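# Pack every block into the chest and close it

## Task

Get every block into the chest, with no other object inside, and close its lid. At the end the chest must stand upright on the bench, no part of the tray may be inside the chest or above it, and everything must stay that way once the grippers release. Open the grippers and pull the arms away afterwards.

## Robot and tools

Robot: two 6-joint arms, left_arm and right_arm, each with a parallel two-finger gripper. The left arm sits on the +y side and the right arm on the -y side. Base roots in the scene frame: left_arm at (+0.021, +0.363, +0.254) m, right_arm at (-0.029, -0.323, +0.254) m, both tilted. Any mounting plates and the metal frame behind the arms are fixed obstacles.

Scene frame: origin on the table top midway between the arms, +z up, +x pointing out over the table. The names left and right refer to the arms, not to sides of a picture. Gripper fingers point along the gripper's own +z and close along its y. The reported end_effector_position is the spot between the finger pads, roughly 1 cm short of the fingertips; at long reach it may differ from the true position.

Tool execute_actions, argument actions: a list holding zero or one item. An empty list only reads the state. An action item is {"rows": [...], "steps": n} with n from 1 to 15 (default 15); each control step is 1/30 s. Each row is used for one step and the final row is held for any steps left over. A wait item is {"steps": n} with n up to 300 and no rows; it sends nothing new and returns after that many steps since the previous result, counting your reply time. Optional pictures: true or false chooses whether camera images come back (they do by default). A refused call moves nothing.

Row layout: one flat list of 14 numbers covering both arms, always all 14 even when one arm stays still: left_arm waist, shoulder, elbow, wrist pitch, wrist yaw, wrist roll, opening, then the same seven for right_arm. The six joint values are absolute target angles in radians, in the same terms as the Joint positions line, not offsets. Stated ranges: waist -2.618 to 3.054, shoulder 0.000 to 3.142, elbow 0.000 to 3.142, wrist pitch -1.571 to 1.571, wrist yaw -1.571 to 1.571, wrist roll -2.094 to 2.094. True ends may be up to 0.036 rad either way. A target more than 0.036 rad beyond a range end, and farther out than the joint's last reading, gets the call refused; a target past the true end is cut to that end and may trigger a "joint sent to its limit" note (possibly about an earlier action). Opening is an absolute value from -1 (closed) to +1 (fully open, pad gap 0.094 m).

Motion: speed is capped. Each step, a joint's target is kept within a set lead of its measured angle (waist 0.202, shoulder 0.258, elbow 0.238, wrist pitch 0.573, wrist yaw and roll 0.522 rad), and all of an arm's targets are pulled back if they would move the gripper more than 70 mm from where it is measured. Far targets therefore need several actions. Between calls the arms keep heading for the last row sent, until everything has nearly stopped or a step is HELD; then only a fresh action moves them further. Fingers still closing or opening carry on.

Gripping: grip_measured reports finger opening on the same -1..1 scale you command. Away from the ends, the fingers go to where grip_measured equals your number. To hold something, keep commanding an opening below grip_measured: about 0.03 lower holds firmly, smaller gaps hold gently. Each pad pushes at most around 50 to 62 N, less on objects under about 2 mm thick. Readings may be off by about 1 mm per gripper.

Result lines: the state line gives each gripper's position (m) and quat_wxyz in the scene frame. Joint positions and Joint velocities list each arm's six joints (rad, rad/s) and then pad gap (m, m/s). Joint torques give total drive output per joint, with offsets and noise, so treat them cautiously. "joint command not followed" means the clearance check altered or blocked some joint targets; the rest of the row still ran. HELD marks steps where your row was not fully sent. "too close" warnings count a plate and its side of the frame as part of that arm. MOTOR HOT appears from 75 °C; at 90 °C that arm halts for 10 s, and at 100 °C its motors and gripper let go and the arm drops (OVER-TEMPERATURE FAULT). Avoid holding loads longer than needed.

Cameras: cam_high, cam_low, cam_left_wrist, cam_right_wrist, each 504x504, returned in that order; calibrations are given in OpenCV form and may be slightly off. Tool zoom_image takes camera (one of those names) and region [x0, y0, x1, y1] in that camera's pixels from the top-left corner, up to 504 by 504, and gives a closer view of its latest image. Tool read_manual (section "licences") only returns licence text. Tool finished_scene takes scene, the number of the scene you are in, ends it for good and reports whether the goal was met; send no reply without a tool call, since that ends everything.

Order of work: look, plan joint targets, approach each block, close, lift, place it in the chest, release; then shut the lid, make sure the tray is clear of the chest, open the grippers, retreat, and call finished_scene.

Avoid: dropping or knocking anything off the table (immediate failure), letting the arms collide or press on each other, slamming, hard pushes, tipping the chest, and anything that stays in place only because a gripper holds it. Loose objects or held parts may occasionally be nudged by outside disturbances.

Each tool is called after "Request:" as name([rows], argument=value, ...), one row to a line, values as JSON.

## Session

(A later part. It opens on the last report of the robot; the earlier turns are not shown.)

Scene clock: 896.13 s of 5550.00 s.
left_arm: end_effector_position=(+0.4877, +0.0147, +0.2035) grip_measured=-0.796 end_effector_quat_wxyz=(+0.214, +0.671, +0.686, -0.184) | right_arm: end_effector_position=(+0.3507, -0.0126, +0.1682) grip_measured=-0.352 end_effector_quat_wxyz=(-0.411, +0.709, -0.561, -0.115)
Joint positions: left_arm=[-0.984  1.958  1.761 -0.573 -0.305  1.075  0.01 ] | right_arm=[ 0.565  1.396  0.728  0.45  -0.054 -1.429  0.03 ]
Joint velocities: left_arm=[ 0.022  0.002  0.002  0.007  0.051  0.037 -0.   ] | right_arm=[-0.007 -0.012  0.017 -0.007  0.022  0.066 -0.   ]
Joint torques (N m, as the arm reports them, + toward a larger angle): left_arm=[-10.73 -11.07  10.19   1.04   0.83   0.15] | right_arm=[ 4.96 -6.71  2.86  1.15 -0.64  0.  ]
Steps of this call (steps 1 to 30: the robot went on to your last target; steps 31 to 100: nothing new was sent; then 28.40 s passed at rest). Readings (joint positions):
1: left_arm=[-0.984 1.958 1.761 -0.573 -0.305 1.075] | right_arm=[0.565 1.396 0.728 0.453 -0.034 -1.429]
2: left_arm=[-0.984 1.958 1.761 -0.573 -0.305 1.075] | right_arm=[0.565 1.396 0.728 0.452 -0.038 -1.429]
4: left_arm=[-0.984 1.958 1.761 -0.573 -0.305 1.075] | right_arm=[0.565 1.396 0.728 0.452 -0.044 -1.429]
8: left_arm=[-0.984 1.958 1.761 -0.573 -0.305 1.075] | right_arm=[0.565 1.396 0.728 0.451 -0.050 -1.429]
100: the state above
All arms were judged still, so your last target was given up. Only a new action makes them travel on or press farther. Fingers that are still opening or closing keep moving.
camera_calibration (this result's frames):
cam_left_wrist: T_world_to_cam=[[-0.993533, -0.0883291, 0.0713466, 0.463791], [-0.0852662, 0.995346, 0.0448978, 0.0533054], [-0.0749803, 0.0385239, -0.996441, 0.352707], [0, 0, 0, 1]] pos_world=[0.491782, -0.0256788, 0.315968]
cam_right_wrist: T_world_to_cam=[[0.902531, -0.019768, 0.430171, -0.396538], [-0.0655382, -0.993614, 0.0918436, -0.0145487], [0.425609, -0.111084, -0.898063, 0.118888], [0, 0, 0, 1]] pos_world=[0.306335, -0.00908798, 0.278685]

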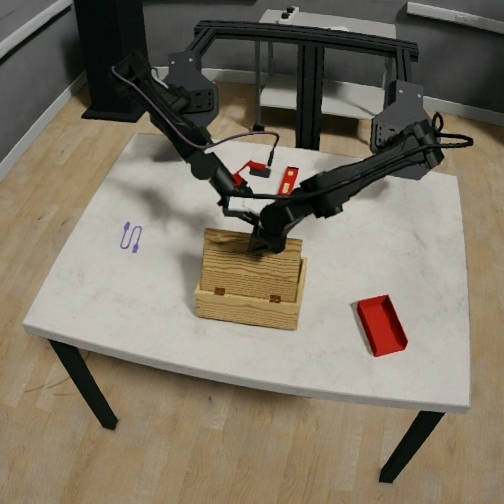

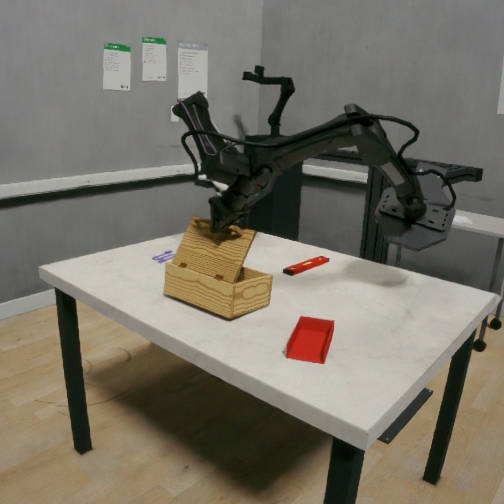

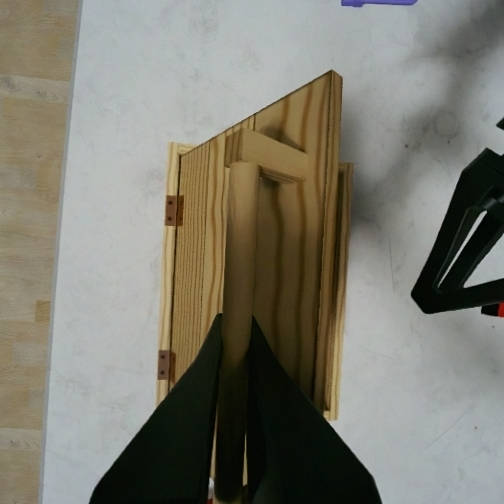

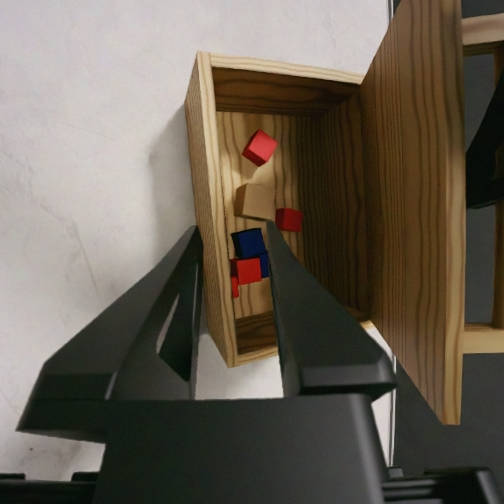

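Request:
execute_actions([
  {"rows":[[-1.012,1.95,1.808,-0.56,-0.262,1.09,-0.81,0.56,1.36,0.70,0.43,-0.05,-1.43,-0.35],[-1.012,1.95,1.808,-0.56,-0.262,1.09,-0.81,0.55,1.33,0.68,0.42,-0.05,-1.43,-0.35],[-1.012,1.95,1.808,-0.56,-0.262,1.09,-0.81,0.53,1.30,0.66,0.40,-0.05,-1.43,-0.35],[-1.012,1.95,1.808,-0.56,-0.262,1.09,-0.81,0.51,1.27,0.64,0.38,-0.05,-1.43,-0.35],[-1.012,1.95,1.808,-0.56,-0.262,1.09,-0.81,0.48,1.24,0.62,0.36,-0.05,-1.43,-0.35],[-1.012,1.95,1.808,-0.56,-0.262,1.09,-0.81,0.45,1.21,0.60,0.33,-0.05,-1.43,-0.35],[-1.012,1.95,1.808,-0.56,-0.262,1.09,-0.81,0.41,1.18,0.58,0.30,-0.05,-1.43,-0.35],[-1.012,1.95,1.808,-0.56,-0.262,1.09,-0.81,0.37,1.15,0.57,0.27,-0.05,-1.43,-0.35],[-1.012,1.95,1.808,-0.56,-0.262,1.09,-0.81,0.33,1.13,0.56,0.24,-0.05,-1.43,-0.35],[-1.012,1.95,1.808,-0.56,-0.262,1.09,-0.81,0.28,1.11,0.55,0.21,-0.05,-1.43,-0.35],[-1.012,1.95,1.808,-0.56,-0.262,1.09,-0.81,0.23,1.10,0.55,0.18,-0.05,-1.43,-0.35],[-1.012,1.95,1.808,-0.56,-0.262,1.09,-0.81,0.18,1.10,0.55,0.16,-0.05,-1.43,-0.35],[-1.012,1.95,1.808,-0.56,-0.262,1.09,-0.81,0.14,1.10,0.55,0.15,-0.05,-1.43,-0.35],[-1.012,1.95,1.808,-0.56,-0.262,1.09,-0.81,0.11,1.10,0.55,0.15,-0.05,-1.43,-0.35],[-1.012,1.95,1.808,-0.56,-0.262,1.09,-0.81,0.1,1.10,0.55,0.15,-0.05,-1.43,-0.35]]},
], pictures=false)

Request:
execute_actions([
  {"rows":[[-1.012,1.945,1.78,-0.548,-0.265,1.088,-0.81,0.1,1.1,0.55,0.15,-0.05,-1.43,-0.35],[-1.012,1.94,1.755,-0.535,-0.268,1.086,-0.81,0.1,1.1,0.55,0.15,-0.05,-1.43,-0.35],[-1.012,1.935,1.73,-0.52,-0.271,1.084,-0.81,0.1,1.1,0.55,0.15,-0.05,-1.43,-0.35],[-1.012,1.93,1.705,-0.505,-0.274,1.082,-0.81,0.1,1.1,0.55,0.15,-0.05,-1.43,-0.35],[-1.012,1.925,1.68,-0.49,-0.277,1.08,-0.81,0.1,1.1,0.55,0.15,-0.05,-1.43,-0.35],[-1.012,1.92,1.655,-0.472,-0.28,1.078,-0.81,0.1,1.1,0.55,0.15,-0.05,-1.43,-0.35],[-1.012,1.915,1.63,-0.454,-0.283,1.076,-0.81,0.1,1.1,0.55,0.15,-0.05,-1.43,-0.35],[-1.012,1.91,1.605,-0.436,-0.286,1.074,-0.81,0.1,1.1,0.55,0.15,-0.05,-1.43,-0.35],[-1.012,1.905,1.58,-0.418,-0.289,1.072,-0.81,0.1,1.1,0.55,0.15,-0.05,-1.43,-0.35],[-1.012,1.9,1.555,-0.40,-0.292,1.07,-0.81,0.1,1.1,0.55,0.15,-0.05,-1.43,-0.35],[-1.012,1.896,1.53,-0.38,-0.295,1.068,-0.81,0.1,1.1,0.55,0.15,-0.05,-1.43,-0.35],[-1.012,1.892,1.505,-0.36,-0.298,1.066,-0.81,0.1,1.1,0.55,0.15,-0.05,-1.43,-0.35],[-1.012,1.889,1.48,-0.335,-0.30,1.064,-0.81,0.1,1.1,0.55,0.15,-0.05,-1.43,-0.35],[-1.012,1.887,1.455,-0.31,-0.30,1.062,-0.81,0.1,1.1,0.55,0.15,-0.05,-1.43,-0.35],[-1.012,1.885,1.43,-0.285,-0.30,1.06,-0.81,0.1,1.1,0.55,0.15,-0.05,-1.43,-0.35]]},
], pictures=false)

Request:
execute_actions([
  {"rows":[[-1.01,1.887,1.418,-0.27,-0.30,1.06,-0.81,0.1,1.1,0.55,0.15,-0.05,-1.43,-0.35],[-1.008,1.889,1.406,-0.255,-0.298,1.062,-0.81,0.1,1.1,0.55,0.15,-0.05,-1.43,-0.35],[-1.006,1.891,1.394,-0.24,-0.296,1.064,-0.81,0.1,1.1,0.55,0.15,-0.05,-1.43,-0.35],[-1.004,1.893,1.382,-0.225,-0.294,1.066,-0.81,0.1,1.1,0.55,0.15,-0.05,-1.43,-0.35],[-1.002,1.895,1.37,-0.21,-0.292,1.068,-0.81,0.1,1.1,0.55,0.15,-0.05,-1.43,-0.35],[-1.0,1.897,1.358,-0.195,-0.29,1.07,-0.81,0.1,1.1,0.55,0.15,-0.05,-1.43,-0.35],[-0.998,1.899,1.346,-0.18,-0.288,1.072,-0.81,0.1,1.1,0.55,0.15,-0.05,-1.43,-0.35],[-0.995,1.902,1.334,-0.165,-0.286,1.074,-0.81,0.1,1.1,0.55,0.15,-0.05,-1.43,-0.35],[-0.992,1.905,1.322,-0.15,-0.284,1.076,-0.81,0.1,1.1,0.55,0.15,-0.05,-1.43,-0.35],[-0.989,1.908,1.31,-0.135,-0.282,1.078,-0.81,0.1,1.1,0.55,0.15,-0.05,-1.43,-0.35],[-0.986,1.911,1.30,-0.12,-0.28,1.08,-0.81,0.1,1.1,0.55,0.15,-0.05,-1.43,-0.35],[-0.983,1.914,1.29,-0.105,-0.278,1.082,-0.81,0.1,1.1,0.55,0.15,-0.05,-1.43,-0.35],[-0.98,1.917,1.28,-0.09,-0.276,1.084,-0.81,0.1,1.1,0.55,0.15,-0.05,-1.43,-0.35],[-0.977,1.92,1.272,-0.078,-0.274,1.086,-0.81,0.1,1.1,0.55,0.15,-0.05,-1.43,-0.35],[-0.975,1.923,1.265,-0.068,-0.272,1.088,-0.81,0.1,1.1,0.55,0.15,-0.05,-1.43,-0.35]]},
])

Scene clock: 927.40 s of 5550.00 s.
left_arm: end_effector_position=(+0.4877, +0.0147, +0.2035) grip_measured=-0.796 end_effector_quat_wxyz=(+0.214, +0.671, +0.686, -0.184) | right_arm: end_effector_position=(+0.3597, -0.1959, +0.1227) grip_measured=-0.352 end_effector_quat_wxyz=(-0.257, +0.691, -0.676, +0.006)
Joint positions: left_arm=[-0.984  1.958  1.761 -0.573 -0.305  1.075  0.01 ] | right_arm=[ 0.137  1.117  0.569  0.221 -0.039 -1.429  0.03 ]
Joint velocities: left_arm=[-0.002  0.012 -0.017  0.037  0.051 -0.022  0.001] | right_arm=[-0.857 -0.017 -0.022 -0.344  0.139  0.037 -0.001]
Joint torques (N m, as the arm reports them, + toward a larger angle): left_arm=[-10.73 -11.07  10.26   1.03   0.84   0.14] | right_arm=[ 2.59 -6.7   2.93  0.89 -0.55 -0.04]
Steps of this call (steps 1 to 90: nothing new was sent; then 27.77 s passed at rest; steps 91 to 105: all 15 steps of this action). Readings (joint positions):
91: left_arm=[-0.984 1.958 1.761 -0.573 -0.305 1.075] | right_arm=[0.565 1.394 0.726 0.450 -0.053 -1.429]
92: left_arm=[-0.984 1.958 1.761 -0.573 -0.305 1.075] | right_arm=[0.563 1.386 0.720 0.447 -0.052 -1.429]
94: left_arm=[-0.984 1.958 1.761 -0.573 -0.305 1.075] | right_arm=[0.546 1.346 0.688 0.431 -0.052 -1.429]
98: left_arm=[-0.984 1.958 1.761 -0.573 -0.305 1.075] | right_arm=[0.438 1.220 0.609 0.366 -0.050 -1.429]
105: the state above

Scene clock: 927.90 s of 5550.00 s.
left_arm: end_effector_position=(+0.4429, +0.0139, +0.1730) grip_measured=-0.797 end_effector_quat_wxyz=(+0.211, +0.673, +0.686, -0.181) | right_arm: end_effector_position=(+0.3493, -0.2110, +0.1135) grip_measured=-0.352 end_effector_quat_wxyz=(-0.223, +0.692, -0.686, +0.003)
Joint positions: left_arm=[-0.987  1.916  1.498 -0.357 -0.315  1.075  0.01 ] | right_arm=[ 0.101  1.117  0.569  0.163 -0.033 -1.429  0.03 ]
Joint velocities: left_arm=[-0.012 -0.129 -0.647  0.652  0.007 -0.007 -0.   ] | right_arm=[-0.007 -0.017 -0.007 -0.095 -0.022 -0.066 -0.001]
Joint torques (N m, as the arm reports them, + toward a larger angle): left_arm=[-10.14 -11.68   3.13   0.52   0.48  -0.15] | right_arm=[ 0.99 -6.67  2.73  0.86 -0.33 -0.03]
Steps of this call (steps 1 to 15: all 15 steps of this action). Readings (joint positions):
1: left_arm=[-0.984 1.958 1.761 -0.573 -0.305 1.075] | right_arm=[0.114 1.117 0.569 0.208 -0.035 -1.429]
2: left_arm=[-0.984 1.958 1.761 -0.573 -0.305 1.075] | right_arm=[0.104 1.117 0.569 0.197 -0.033 -1.429]
4: left_arm=[-0.984 1.958 1.749 -0.561 -0.305 1.075] | right_arm=[0.101 1.117 0.569 0.183 -0.033 -1.429]
8: left_arm=[-0.984 1.950 1.668 -0.495 -0.314 1.075] | right_arm=[0.101 1.117 0.569 0.169 -0.033 -1.429]
15: the state above

Scene clock: 928.40 s of 5550.00 s.
left_arm: end_effector_position=(+0.4144, +0.0111, +0.1477) grip_measured=-0.797 end_effector_quat_wxyz=(+0.231, +0.666, +0.688, -0.176) | right_arm: end_effector_position=(+0.3491, -0.2110, +0.1134) grip_measured=-0.352 end_effector_quat_wxyz=(-0.223, +0.692, -0.686, +0.003)
Joint positions: left_arm=[-0.979  1.911  1.304 -0.122 -0.307  1.091  0.01 ] | right_arm=[ 0.101  1.117  0.569  0.162 -0.033 -1.429  0.03 ]
Joint velocities: left_arm=[ 0.046  0.007 -0.247  0.359  0.081  0.081 -0.   ] | right_arm=[ 0.002 -0.007 -0.007  0.081 -0.066 -0.081 -0.001]
Joint torques (N m, as the arm reports them, + toward a larger angle): left_arm=[-7.63 -8.16  3.03  0.93  0.59 -0.15] | right_arm=[ 0.91 -6.66  2.68  0.84 -0.34 -0.03]
Steps of this call (steps 1 to 15: all 15 steps of this action). Readings (joint positions):
1: left_arm=[-0.987 1.913 1.477 -0.336 -0.315 1.075] | right_arm=[0.101 1.117 0.569 0.162 -0.033 -1.429]
2: left_arm=[-0.987 1.911 1.460 -0.319 -0.315 1.075] | right_arm=[0.101 1.117 0.569 0.162 -0.033 -1.429]
4: left_arm=[-0.987 1.911 1.430 -0.287 -0.316 1.075] | right_arm=[0.101 1.117 0.569 0.162 -0.033 -1.429]
8: left_arm=[-0.987 1.911 1.380 -0.226 -0.316 1.077] | right_arm=[0.101 1.117 0.569 0.162 -0.033 -1.429]
15: the state above
camera_calibration (this result's frames):
cam_left_wrist: T_world_to_cam=[[-0.993454, -0.106417, 0.0415336, 0.399233], [-0.105251, 0.994014, 0.0293082, 0.0637157], [-0.0444038, 0.0247449, -0.998707, 0.279518], [0, 0, 0, 1]] pos_world=[0.415738, -0.0277658, 0.260707]
cam_right_wrist: T_world_to_cam=[[0.944824, -0.100315, 0.31184, -0.393738], [-0.254367, -0.824507, 0.505456, -0.152094], [0.206409, -0.556888, -0.804531, 0.0201181], [0, 0, 0, 1]] pos_world=[0.329173, -0.153697, 0.215845]

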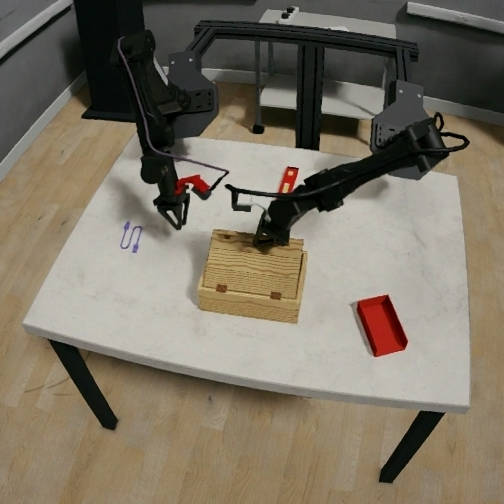

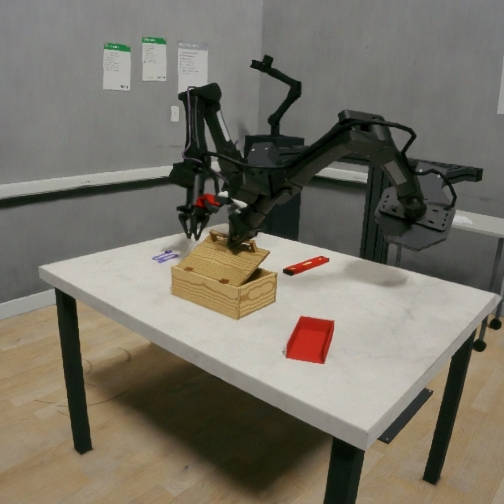

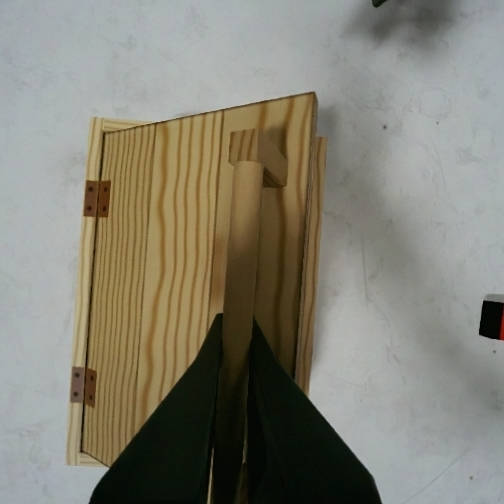

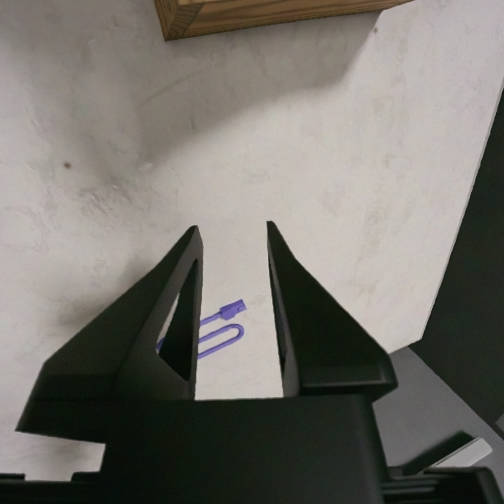

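Request:
execute_actions([
  {"rows":[[-0.972,1.928,1.262,-0.061,-0.268,1.09,-0.81,0.08,1.1,0.55,0.15,-0.05,-1.43,-0.35],[-0.968,1.933,1.259,-0.054,-0.264,1.092,-0.81,0.06,1.1,0.55,0.15,-0.05,-1.43,-0.35],[-0.964,1.938,1.256,-0.047,-0.26,1.094,-0.81,0.04,1.1,0.55,0.15,-0.05,-1.43,-0.35],[-0.96,1.943,1.253,-0.04,-0.256,1.096,-0.81,0.02,1.1,0.55,0.15,-0.05,-1.43,-0.35],[-0.956,1.948,1.25,-0.033,-0.252,1.098,-0.81,0,1.1,0.55,0.15,-0.05,-1.43,-0.35],[-0.952,1.953,1.247,-0.026,-0.248,1.10,-0.81,-0.02,1.1,0.55,0.15,-0.05,-1.43,-0.35],[-0.948,1.958,1.244,-0.019,-0.244,1.102,-0.81,-0.04,1.1,0.55,0.15,-0.05,-1.43,-0.35],[-0.944,1.963,1.241,-0.012,-0.24,1.104,-0.81,-0.05,1.1,0.55,0.15,-0.05,-1.43,-0.35],[-0.94,1.968,1.238,-0.005,-0.236,1.106,-0.81,-0.05,1.1,0.55,0.15,-0.05,-1.43,-0.35],[-0.936,1.973,1.235,0.002,-0.232,1.108,-0.81,-0.05,1.1,0.55,0.15,-0.05,-1.43,-0.35],[-0.933,1.978,1.232,0.009,-0.228,1.11,-0.81,-0.05,1.1,0.55,0.15,-0.05,-1.43,-0.35],[-0.93,1.983,1.229,0.016,-0.224,1.113,-0.81,-0.05,1.1,0.55,0.15,-0.05,-1.43,-0.35],[-0.927,1.988,1.226,0.023,-0.22,1.116,-0.81,-0.05,1.1,0.55,0.15,-0.05,-1.43,-0.35],[-0.924,1.993,1.223,0.03,-0.216,1.119,-0.81,-0.05,1.1,0.55,0.15,-0.05,-1.43,-0.35],[-0.922,1.998,1.22,0.037,-0.212,1.122,-0.81,-0.05,1.1,0.55,0.15,-0.05,-1.43,-0.35]]},
], pictures=false)

Request:
execute_actions([
  {"steps":10},
])

Scene clock: 946.47 s of 5550.00 s.
left_arm: end_effector_position=(+0.4022, +0.0063, +0.1210) grip_measured=-0.799 end_effector_quat_wxyz=(+0.241, +0.665, +0.681, -0.189) | right_arm: end_effector_position=(+0.3568, -0.2630, +0.1034) grip_measured=-0.352 end_effector_quat_wxyz=(+0.185, -0.669, +0.718, -0.048)
Joint positions: left_arm=[-0.939  1.961  1.251 -0.001 -0.242  1.127  0.009] | right_arm=[-0.044  1.117  0.569  0.161 -0.037 -1.429  0.03 ]
Joint velocities: left_arm=[ 0.076  0.12  -0.085  0.183  0.081  0.11  -0.001] | right_arm=[-0.007 -0.022 -0.002  0.007 -0.022  0.051 -0.001]
Joint torques (N m, as the arm reports them, + toward a larger angle): left_arm=[-6.75 -6.74  2.4   1.01  0.5  -0.15] | right_arm=[-0.27 -6.78  2.77  0.85 -0.22 -0.02]
Steps of this call (steps 1 to 30: the robot went on to your last target; steps 31 to 100: nothing new was sent; then 14.23 s passed at rest; steps 101 to 115: all 15 steps of this action). Readings (joint positions):
101: left_arm=[-0.975 1.911 1.287 -0.093 -0.299 1.099] | right_arm=[0.099 1.117 0.569 0.162 -0.034 -1.429]
102: left_arm=[-0.974 1.911 1.287 -0.092 -0.297 1.099] | right_arm=[0.092 1.117 0.569 0.161 -0.035 -1.429]
104: left_arm=[-0.971 1.914 1.287 -0.086 -0.289 1.101] | right_arm=[0.063 1.117 0.569 0.161 -0.037 -1.429]
108: left_arm=[-0.959 1.929 1.275 -0.057 -0.270 1.105] | right_arm=[-0.018 1.117 0.569 0.161 -0.037 -1.429]
115: the state above

Scene clock: 946.80 s of 5550.00 s.
left_arm: end_effector_position=(+0.3969, +0.0061, +0.1099) grip_measured=-0.799 end_effector_quat_wxyz=(+0.237, +0.665, +0.682, -0.193) | right_arm: end_effector_position=(+0.3568, -0.2630, +0.1034) grip_measured=-0.352 end_effector_quat_wxyz=(+0.185, -0.669, +0.718, -0.048)
Joint positions: left_arm=[-0.925  1.985  1.243  0.023 -0.23   1.129  0.009] | right_arm=[-0.044  1.117  0.569  0.161 -0.037 -1.429  0.03 ]
Joint velocities: left_arm=[-0.007 -0.022 -0.017  0.037  0.051 -0.081 -0.002] | right_arm=[ 0.002 -0.012 -0.002  0.022 -0.037  0.037 -0.   ]
Joint torques (N m, as the arm reports them, + toward a larger angle): left_arm=[-7.52 -8.16  2.62  1.07  0.55 -0.09] | right_arm=[-0.15 -6.84  2.67  0.85 -0.24  0.  ]
Steps of this call (steps 1 to 10: the robot went on to your last target). Readings (joint positions):
1: left_arm=[-0.936 1.966 1.248 0.005 -0.239 1.129] | right_arm=[-0.044 1.117 0.569 0.161 -0.037 -1.429]
2: left_arm=[-0.933 1.971 1.246 0.010 -0.236 1.129] | right_arm=[-0.044 1.117 0.569 0.161 -0.037 -1.429]
4: left_arm=[-0.928 1.979 1.244 0.018 -0.233 1.129] | right_arm=[-0.044 1.117 0.569 0.161 -0.037 -1.429]
8: left_arm=[-0.925 1.985 1.243 0.023 -0.230 1.129] | right_arm=[-0.044 1.117 0.569 0.161 -0.037 -1.429]
10: the state above
camera_calibration (this result's frames):
cam_left_wrist: T_world_to_cam=[[-0.994087, -0.0927455, 0.0564805, 0.381351], [-0.093031, 0.99566, -0.00244088, 0.0666647], [-0.056009, -0.00768089, -0.998401, 0.245899], [0, 0, 0, 1]] pos_world=[0.39907, -0.0291181, 0.22413]
cam_right_wrist: T_world_to_cam=[[0.933523, -0.15683, 0.322396, -0.415057], [-0.3273, -0.739807, 0.587843, -0.1481], [0.14632, -0.654286, -0.741957, -0.02911], [0, 0, 0, 1]] pos_world=[0.343251, -0.193705, 0.199274]

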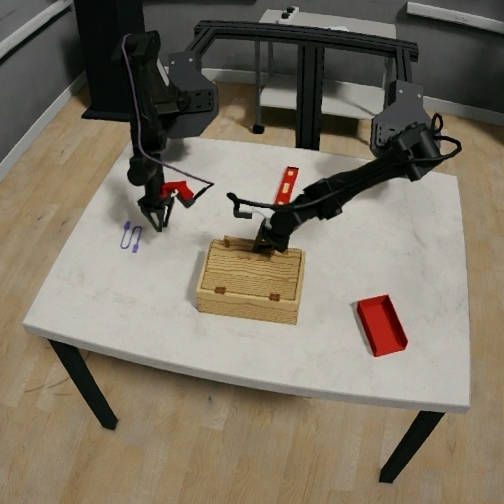

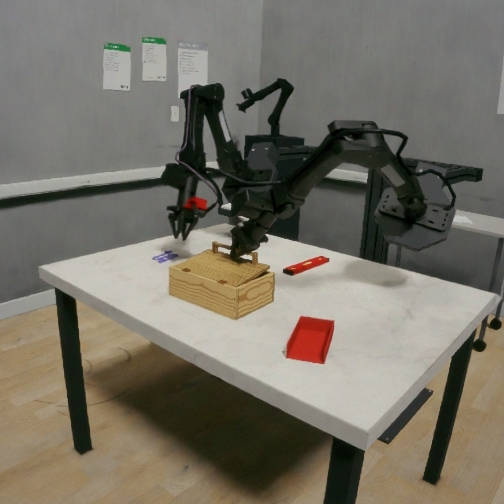

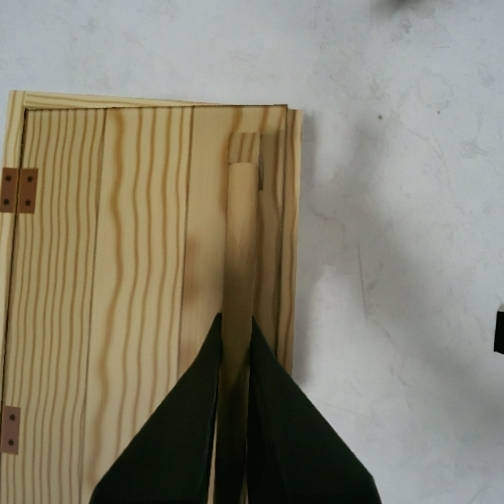

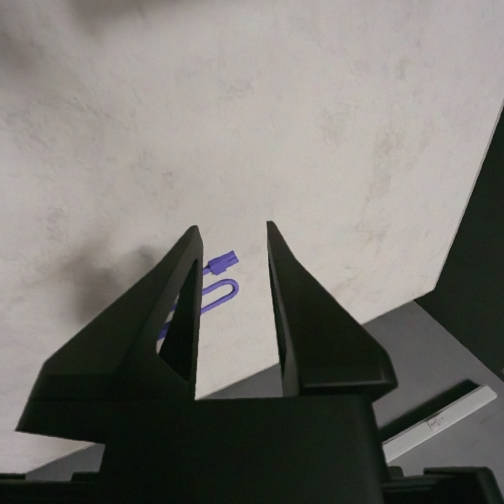

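One more cm down, release, rise.

Request:
execute_actions([
  {"rows":[[-0.919,2.002,1.219,0.04,-0.21,1.125,-0.81,-0.05,1.1,0.55,0.15,-0.05,-1.43,-0.35],[-0.916,2.006,1.218,0.043,-0.208,1.125,-0.81,-0.05,1.1,0.55,0.15,-0.05,-1.43,-0.35],[-0.913,2.01,1.217,0.046,-0.206,1.125,-0.81,-0.05,1.1,0.55,0.15,-0.05,-1.43,-0.35],[-0.91,2.014,1.216,0.049,-0.204,1.125,-0.81,-0.05,1.1,0.55,0.15,-0.05,-1.43,-0.35],[-0.907,2.018,1.215,0.052,-0.202,1.125,-0.81,-0.05,1.1,0.55,0.15,-0.05,-1.43,-0.35],[-0.905,2.022,1.214,0.055,-0.2,1.125,-0.81,-0.05,1.1,0.55,0.15,-0.05,-1.43,-0.35]],"steps":14},
], pictures=false)

Request:
execute_actions([
  {"rows":[[-0.905,2.022,1.214,0.055,-0.2,1.125,-0.78,-0.05,1.1,0.55,0.15,-0.05,-1.43,-0.35],[-0.905,2.022,1.214,0.055,-0.2,1.125,-0.7,-0.05,1.1,0.55,0.15,-0.05,-1.43,-0.35],[-0.905,2.02,1.214,0.055,-0.2,1.125,-0.5,-0.05,1.1,0.55,0.15,-0.05,-1.43,-0.35],[-0.91,2.01,1.22,0.055,-0.2,1.125,-0.3,-0.05,1.1,0.55,0.15,-0.05,-1.43,-0.35],[-0.92,2.0,1.23,0.05,-0.2,1.125,-0.1,-0.05,1.1,0.55,0.15,-0.05,-1.43,-0.35],[-0.93,1.985,1.24,0.035,-0.21,1.12,0,-0.05,1.1,0.55,0.15,-0.05,-1.43,-0.35],[-0.94,1.97,1.25,0.02,-0.22,1.11,0,-0.05,1.1,0.55,0.15,-0.05,-1.43,-0.35],[-0.95,1.955,1.26,0,-0.23,1.1,0,-0.05,1.1,0.55,0.15,-0.05,-1.43,-0.35],[-0.96,1.94,1.27,-0.02,-0.24,1.1,0,-0.05,1.1,0.55,0.15,-0.05,-1.43,-0.35],[-0.97,1.925,1.28,-0.04,-0.25,1.09,0,-0.05,1.1,0.55,0.15,-0.05,-1.43,-0.35],[-0.98,1.91,1.285,-0.06,-0.26,1.08,0,-0.05,1.1,0.55,0.15,-0.05,-1.43,-0.35],[-0.99,1.89,1.29,-0.08,-0.27,1.07,0,-0.05,1.1,0.55,0.15,-0.05,-1.43,-0.35],[-1.0,1.87,1.29,-0.1,-0.28,1.06,0,-0.05,1.1,0.55,0.15,-0.05,-1.43,-0.35],[-1.01,1.85,1.29,-0.12,-0.29,1.05,0,-0.05,1.1,0.55,0.15,-0.05,-1.43,-0.35],[-1.02,1.83,1.28,-0.13,-0.3,1.05,0,-0.05,1.1,0.55,0.15,-0.05,-1.43,-0.35]]},
], pictures=false)

Request:
execute_actions([
  {"rows":[[-1.02,1.8,1.26,-0.13,-0.3,1.05,0,-0.05,1.1,0.55,0.15,-0.05,-1.43,-0.35],[-1.02,1.76,1.23,-0.13,-0.3,1.05,0,-0.05,1.1,0.55,0.15,-0.05,-1.43,-0.35],[-1.02,1.72,1.2,-0.13,-0.3,1.05,0,-0.05,1.1,0.55,0.15,-0.05,-1.43,-0.35],[-1.02,1.68,1.16,-0.13,-0.3,1.05,0,-0.05,1.1,0.55,0.15,-0.05,-1.43,-0.35],[-1.02,1.64,1.12,-0.13,-0.3,1.05,0,-0.05,1.1,0.55,0.15,-0.05,-1.43,-0.35],[-1.02,1.6,1.07,-0.13,-0.3,1.05,0,-0.05,1.1,0.55,0.15,-0.05,-1.43,-0.35],[-1.02,1.56,1.02,-0.13,-0.3,1.05,0,-0.05,1.1,0.55,0.15,-0.05,-1.43,-0.35],[-1.02,1.52,0.97,-0.13,-0.3,1.05,0,-0.05,1.1,0.55,0.15,-0.05,-1.43,-0.35],[-1.02,1.48,0.92,-0.13,-0.3,1.05,0,-0.05,1.1,0.55,0.15,-0.05,-1.43,-0.35],[-1.02,1.44,0.87,-0.13,-0.3,1.05,0,-0.05,1.1,0.55,0.15,-0.05,-1.43,-0.35],[-1.02,1.4,0.82,-0.13,-0.3,1.05,0,-0.05,1.1,0.55,0.15,-0.05,-1.43,-0.35],[-1.02,1.36,0.77,-0.13,-0.3,1.05,0,-0.05,1.1,0.55,0.15,-0.05,-1.43,-0.35],[-1.02,1.33,0.72,-0.13,-0.3,1.05,0,-0.05,1.1,0.55,0.15,-0.05,-1.43,-0.35],[-1.02,1.31,0.68,-0.13,-0.3,1.05,0,-0.05,1.1,0.55,0.15,-0.05,-1.43,-0.35],[-1.02,1.3,0.65,-0.13,-0.3,1.05,0,-0.05,1.1,0.55,0.15,-0.05,-1.43,-0.35]]},
])

Request:
zoom_image(camera="cam_low", region=[140,200,380,380])

Scene clock: 981.90 s of 5550.00 s.
left_arm: end_effector_position=(+0.3933, +0.0061, +0.0993) grip_measured=-0.799 end_effector_quat_wxyz=(+0.232, +0.664, +0.683, -0.197) | right_arm: end_effector_position=(+0.3568, -0.2630, +0.1034) grip_measured=-0.352 end_effector_quat_wxyz=(+0.185, -0.669, +0.718, -0.048)
Joint positions: left_arm=[-0.909  2.008  1.243  0.039 -0.214  1.132  0.009] | right_arm=[-0.044  1.117  0.569  0.161 -0.037 -1.429  0.03 ]
Joint velocities: left_arm=[ 0.007 -0.007  0.002  0.066 -0.007  0.022 -0.001] | right_arm=[-0.012 -0.017  0.022  0.066  0.051 -0.022  0.   ]
Joint torques (N m, as the arm reports them, + toward a larger angle): left_arm=[-7.4  -8.18  1.92  1.06  0.52 -0.07] | right_arm=[-0.11 -6.85  2.64  0.85 -0.27  0.  ]
Steps of this call (steps 1 to 30: the robot went on to your last target; steps 31 to 100: nothing new was sent; then 31.30 s passed at rest; steps 101 to 114: all 14 steps of this action). Readings (joint positions):
101: left_arm=[-0.925 1.985 1.243 0.023 -0.230 1.129] | right_arm=[-0.044 1.117 0.569 0.161 -0.037 -1.429]
102: left_arm=[-0.924 1.985 1.243 0.024 -0.229 1.129] | right_arm=[-0.044 1.117 0.569 0.161 -0.037 -1.429]
104: left_arm=[-0.922 1.986 1.243 0.024 -0.224 1.130] | right_arm=[-0.044 1.117 0.569 0.161 -0.037 -1.429]
108: left_arm=[-0.914 2.001 1.243 0.033 -0.217 1.131] | right_arm=[-0.044 1.117 0.569 0.161 -0.037 -1.429]
114: the state above

Scene clock: 982.40 s of 5550.00 s.
left_arm: end_effector_position=(+0.4011, +0.0119, +0.1420) grip_measured=-0.002 end_effector_quat_wxyz=(+0.234, +0.660, +0.688, -0.192) | right_arm: end_effector_position=(+0.3568, -0.2630, +0.1034) grip_measured=-0.352 end_effector_quat_wxyz=(+0.185, -0.669, +0.718, -0.048)
Joint positions: left_arm=[-0.97   1.902  1.241 -0.066 -0.27   1.083  0.047] | right_arm=[-0.044  1.117  0.569  0.161 -0.037 -1.429  0.03 ]
Joint velocities: left_arm=[-0.379 -0.662  0.007 -0.374 -0.154 -0.227  0.   ] | right_arm=[-0.002 -0.007 -0.002 -0.081 -0.051 -0.007 -0.   ]
Joint torques (N m, as the arm reports them, + toward a larger angle): left_arm=[-10.08 -12.05   8.32   0.91   0.38  -0.07] | right_arm=[ 0.03 -6.76  2.57  0.81 -0.26 -0.02]
Steps of this call (steps 1 to 15: all 15 steps of this action). Readings (joint positions):
1: left_arm=[-0.909 2.008 1.243 0.039 -0.214 1.132] | right_arm=[-0.044 1.117 0.569 0.161 -0.037 -1.429]
2: left_arm=[-0.909 2.008 1.243 0.039 -0.214 1.132] | right_arm=[-0.044 1.117 0.569 0.161 -0.037 -1.429]
4: left_arm=[-0.906 2.008 1.241 0.040 -0.214 1.132] | right_arm=[-0.044 1.117 0.569 0.161 -0.037 -1.429]
8: left_arm=[-0.908 2.006 1.241 0.035 -0.220 1.124] | right_arm=[-0.044 1.117 0.569 0.161 -0.037 -1.429]
15: the state above

Scene clock: 982.90 s of 5550.00 s.
left_arm: end_effector_position=(+0.3384, +0.1221, +0.2012) grip_measured=-0.002 end_effector_quat_wxyz=(+0.240, +0.654, +0.693, -0.186) | right_arm: end_effector_position=(+0.3568, -0.2630, +0.1034) grip_measured=-0.352 end_effector_quat_wxyz=(+0.185, -0.669, +0.718, -0.048)
Joint positions: left_arm=[-1.002  1.344  0.735 -0.104 -0.303  1.057  0.047] | right_arm=[-0.044  1.117  0.569  0.161 -0.037 -1.429  0.03 ]
Joint velocities: left_arm=[-0.007 -0.559 -1.267 -0.154 -0.022 -0.037  0.   ] | right_arm=[-0.002 -0.007  0.012  0.081  0.037 -0.095 -0.001]
Joint torques (N m, as the arm reports them, + toward a larger angle): left_arm=[-5.68 -5.92  4.68  1.03  0.39 -0.06] | right_arm=[-0.13 -6.72  2.71  0.82 -0.27 -0.01]
Steps of this call (steps 1 to 15: all 15 steps of this action). Readings (joint positions):
1: left_arm=[-0.982 1.879 1.241 -0.078 -0.276 1.078] | right_arm=[-0.044 1.117 0.569 0.161 -0.037 -1.429]
2: left_arm=[-0.991 1.852 1.241 -0.089 -0.280 1.074] | right_arm=[-0.044 1.117 0.569 0.161 -0.037 -1.429]
4: left_arm=[-1.001 1.784 1.223 -0.096 -0.285 1.068] | right_arm=[-0.044 1.117 0.569 0.161 -0.037 -1.429]
8: left_arm=[-1.002 1.594 1.089 -0.091 -0.296 1.060] | right_arm=[-0.044 1.117 0.569 0.161 -0.037 -1.429]
15: the state above
camera_calibration (this result's frames):
cam_left_wrist: T_world_to_cam=[[-0.990647, -0.12638, 0.0514542, 0.332759], [-0.126486, 0.991968, 0.00121623, -0.0430357], [-0.0511946, -0.00530336, -0.998675, 0.332821], [0, 0, 0, 1]] pos_world=[0.341242, 0.0865092, 0.315311]
cam_right_wrist: T_world_to_cam=[[0.933523, -0.15683, 0.322396, -0.415057], [-0.3273, -0.739807, 0.587843, -0.1481], [0.14632, -0.654286, -0.741957, -0.02911], [0, 0, 0, 1]] pos_world=[0.343251, -0.193705, 0.199274]

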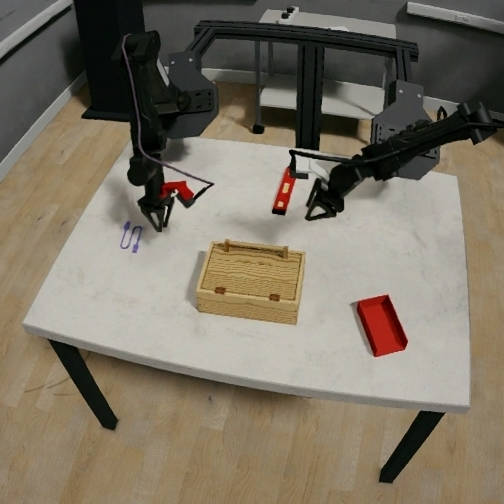

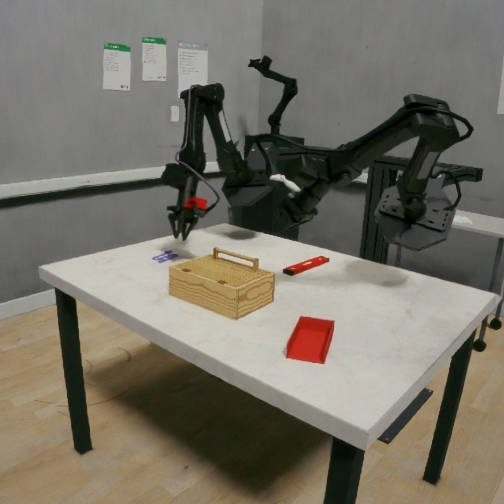

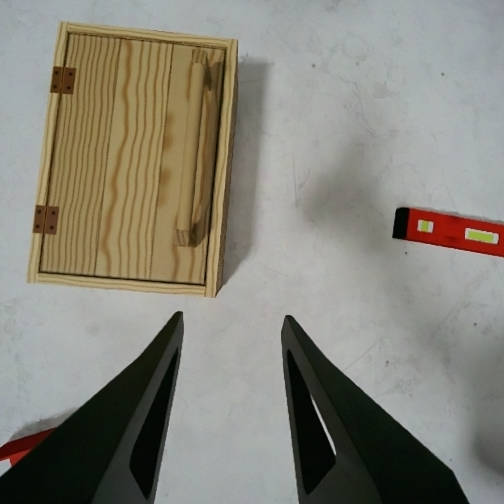

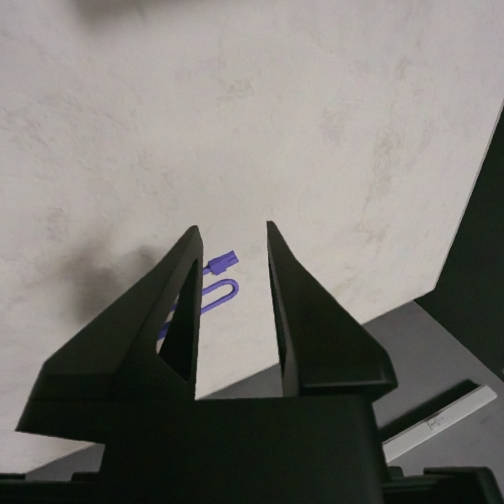

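Region (140, 200, 380, 380) of cam_low's 504x504 image, scaled by 2.100, with more detail than that image has; it fills the top 378 rows of this view, and the rest is white.

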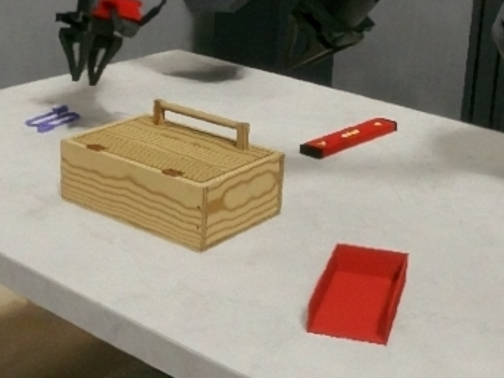

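Request:
finished_scene(scene=1)

The scene is finished: the task was done.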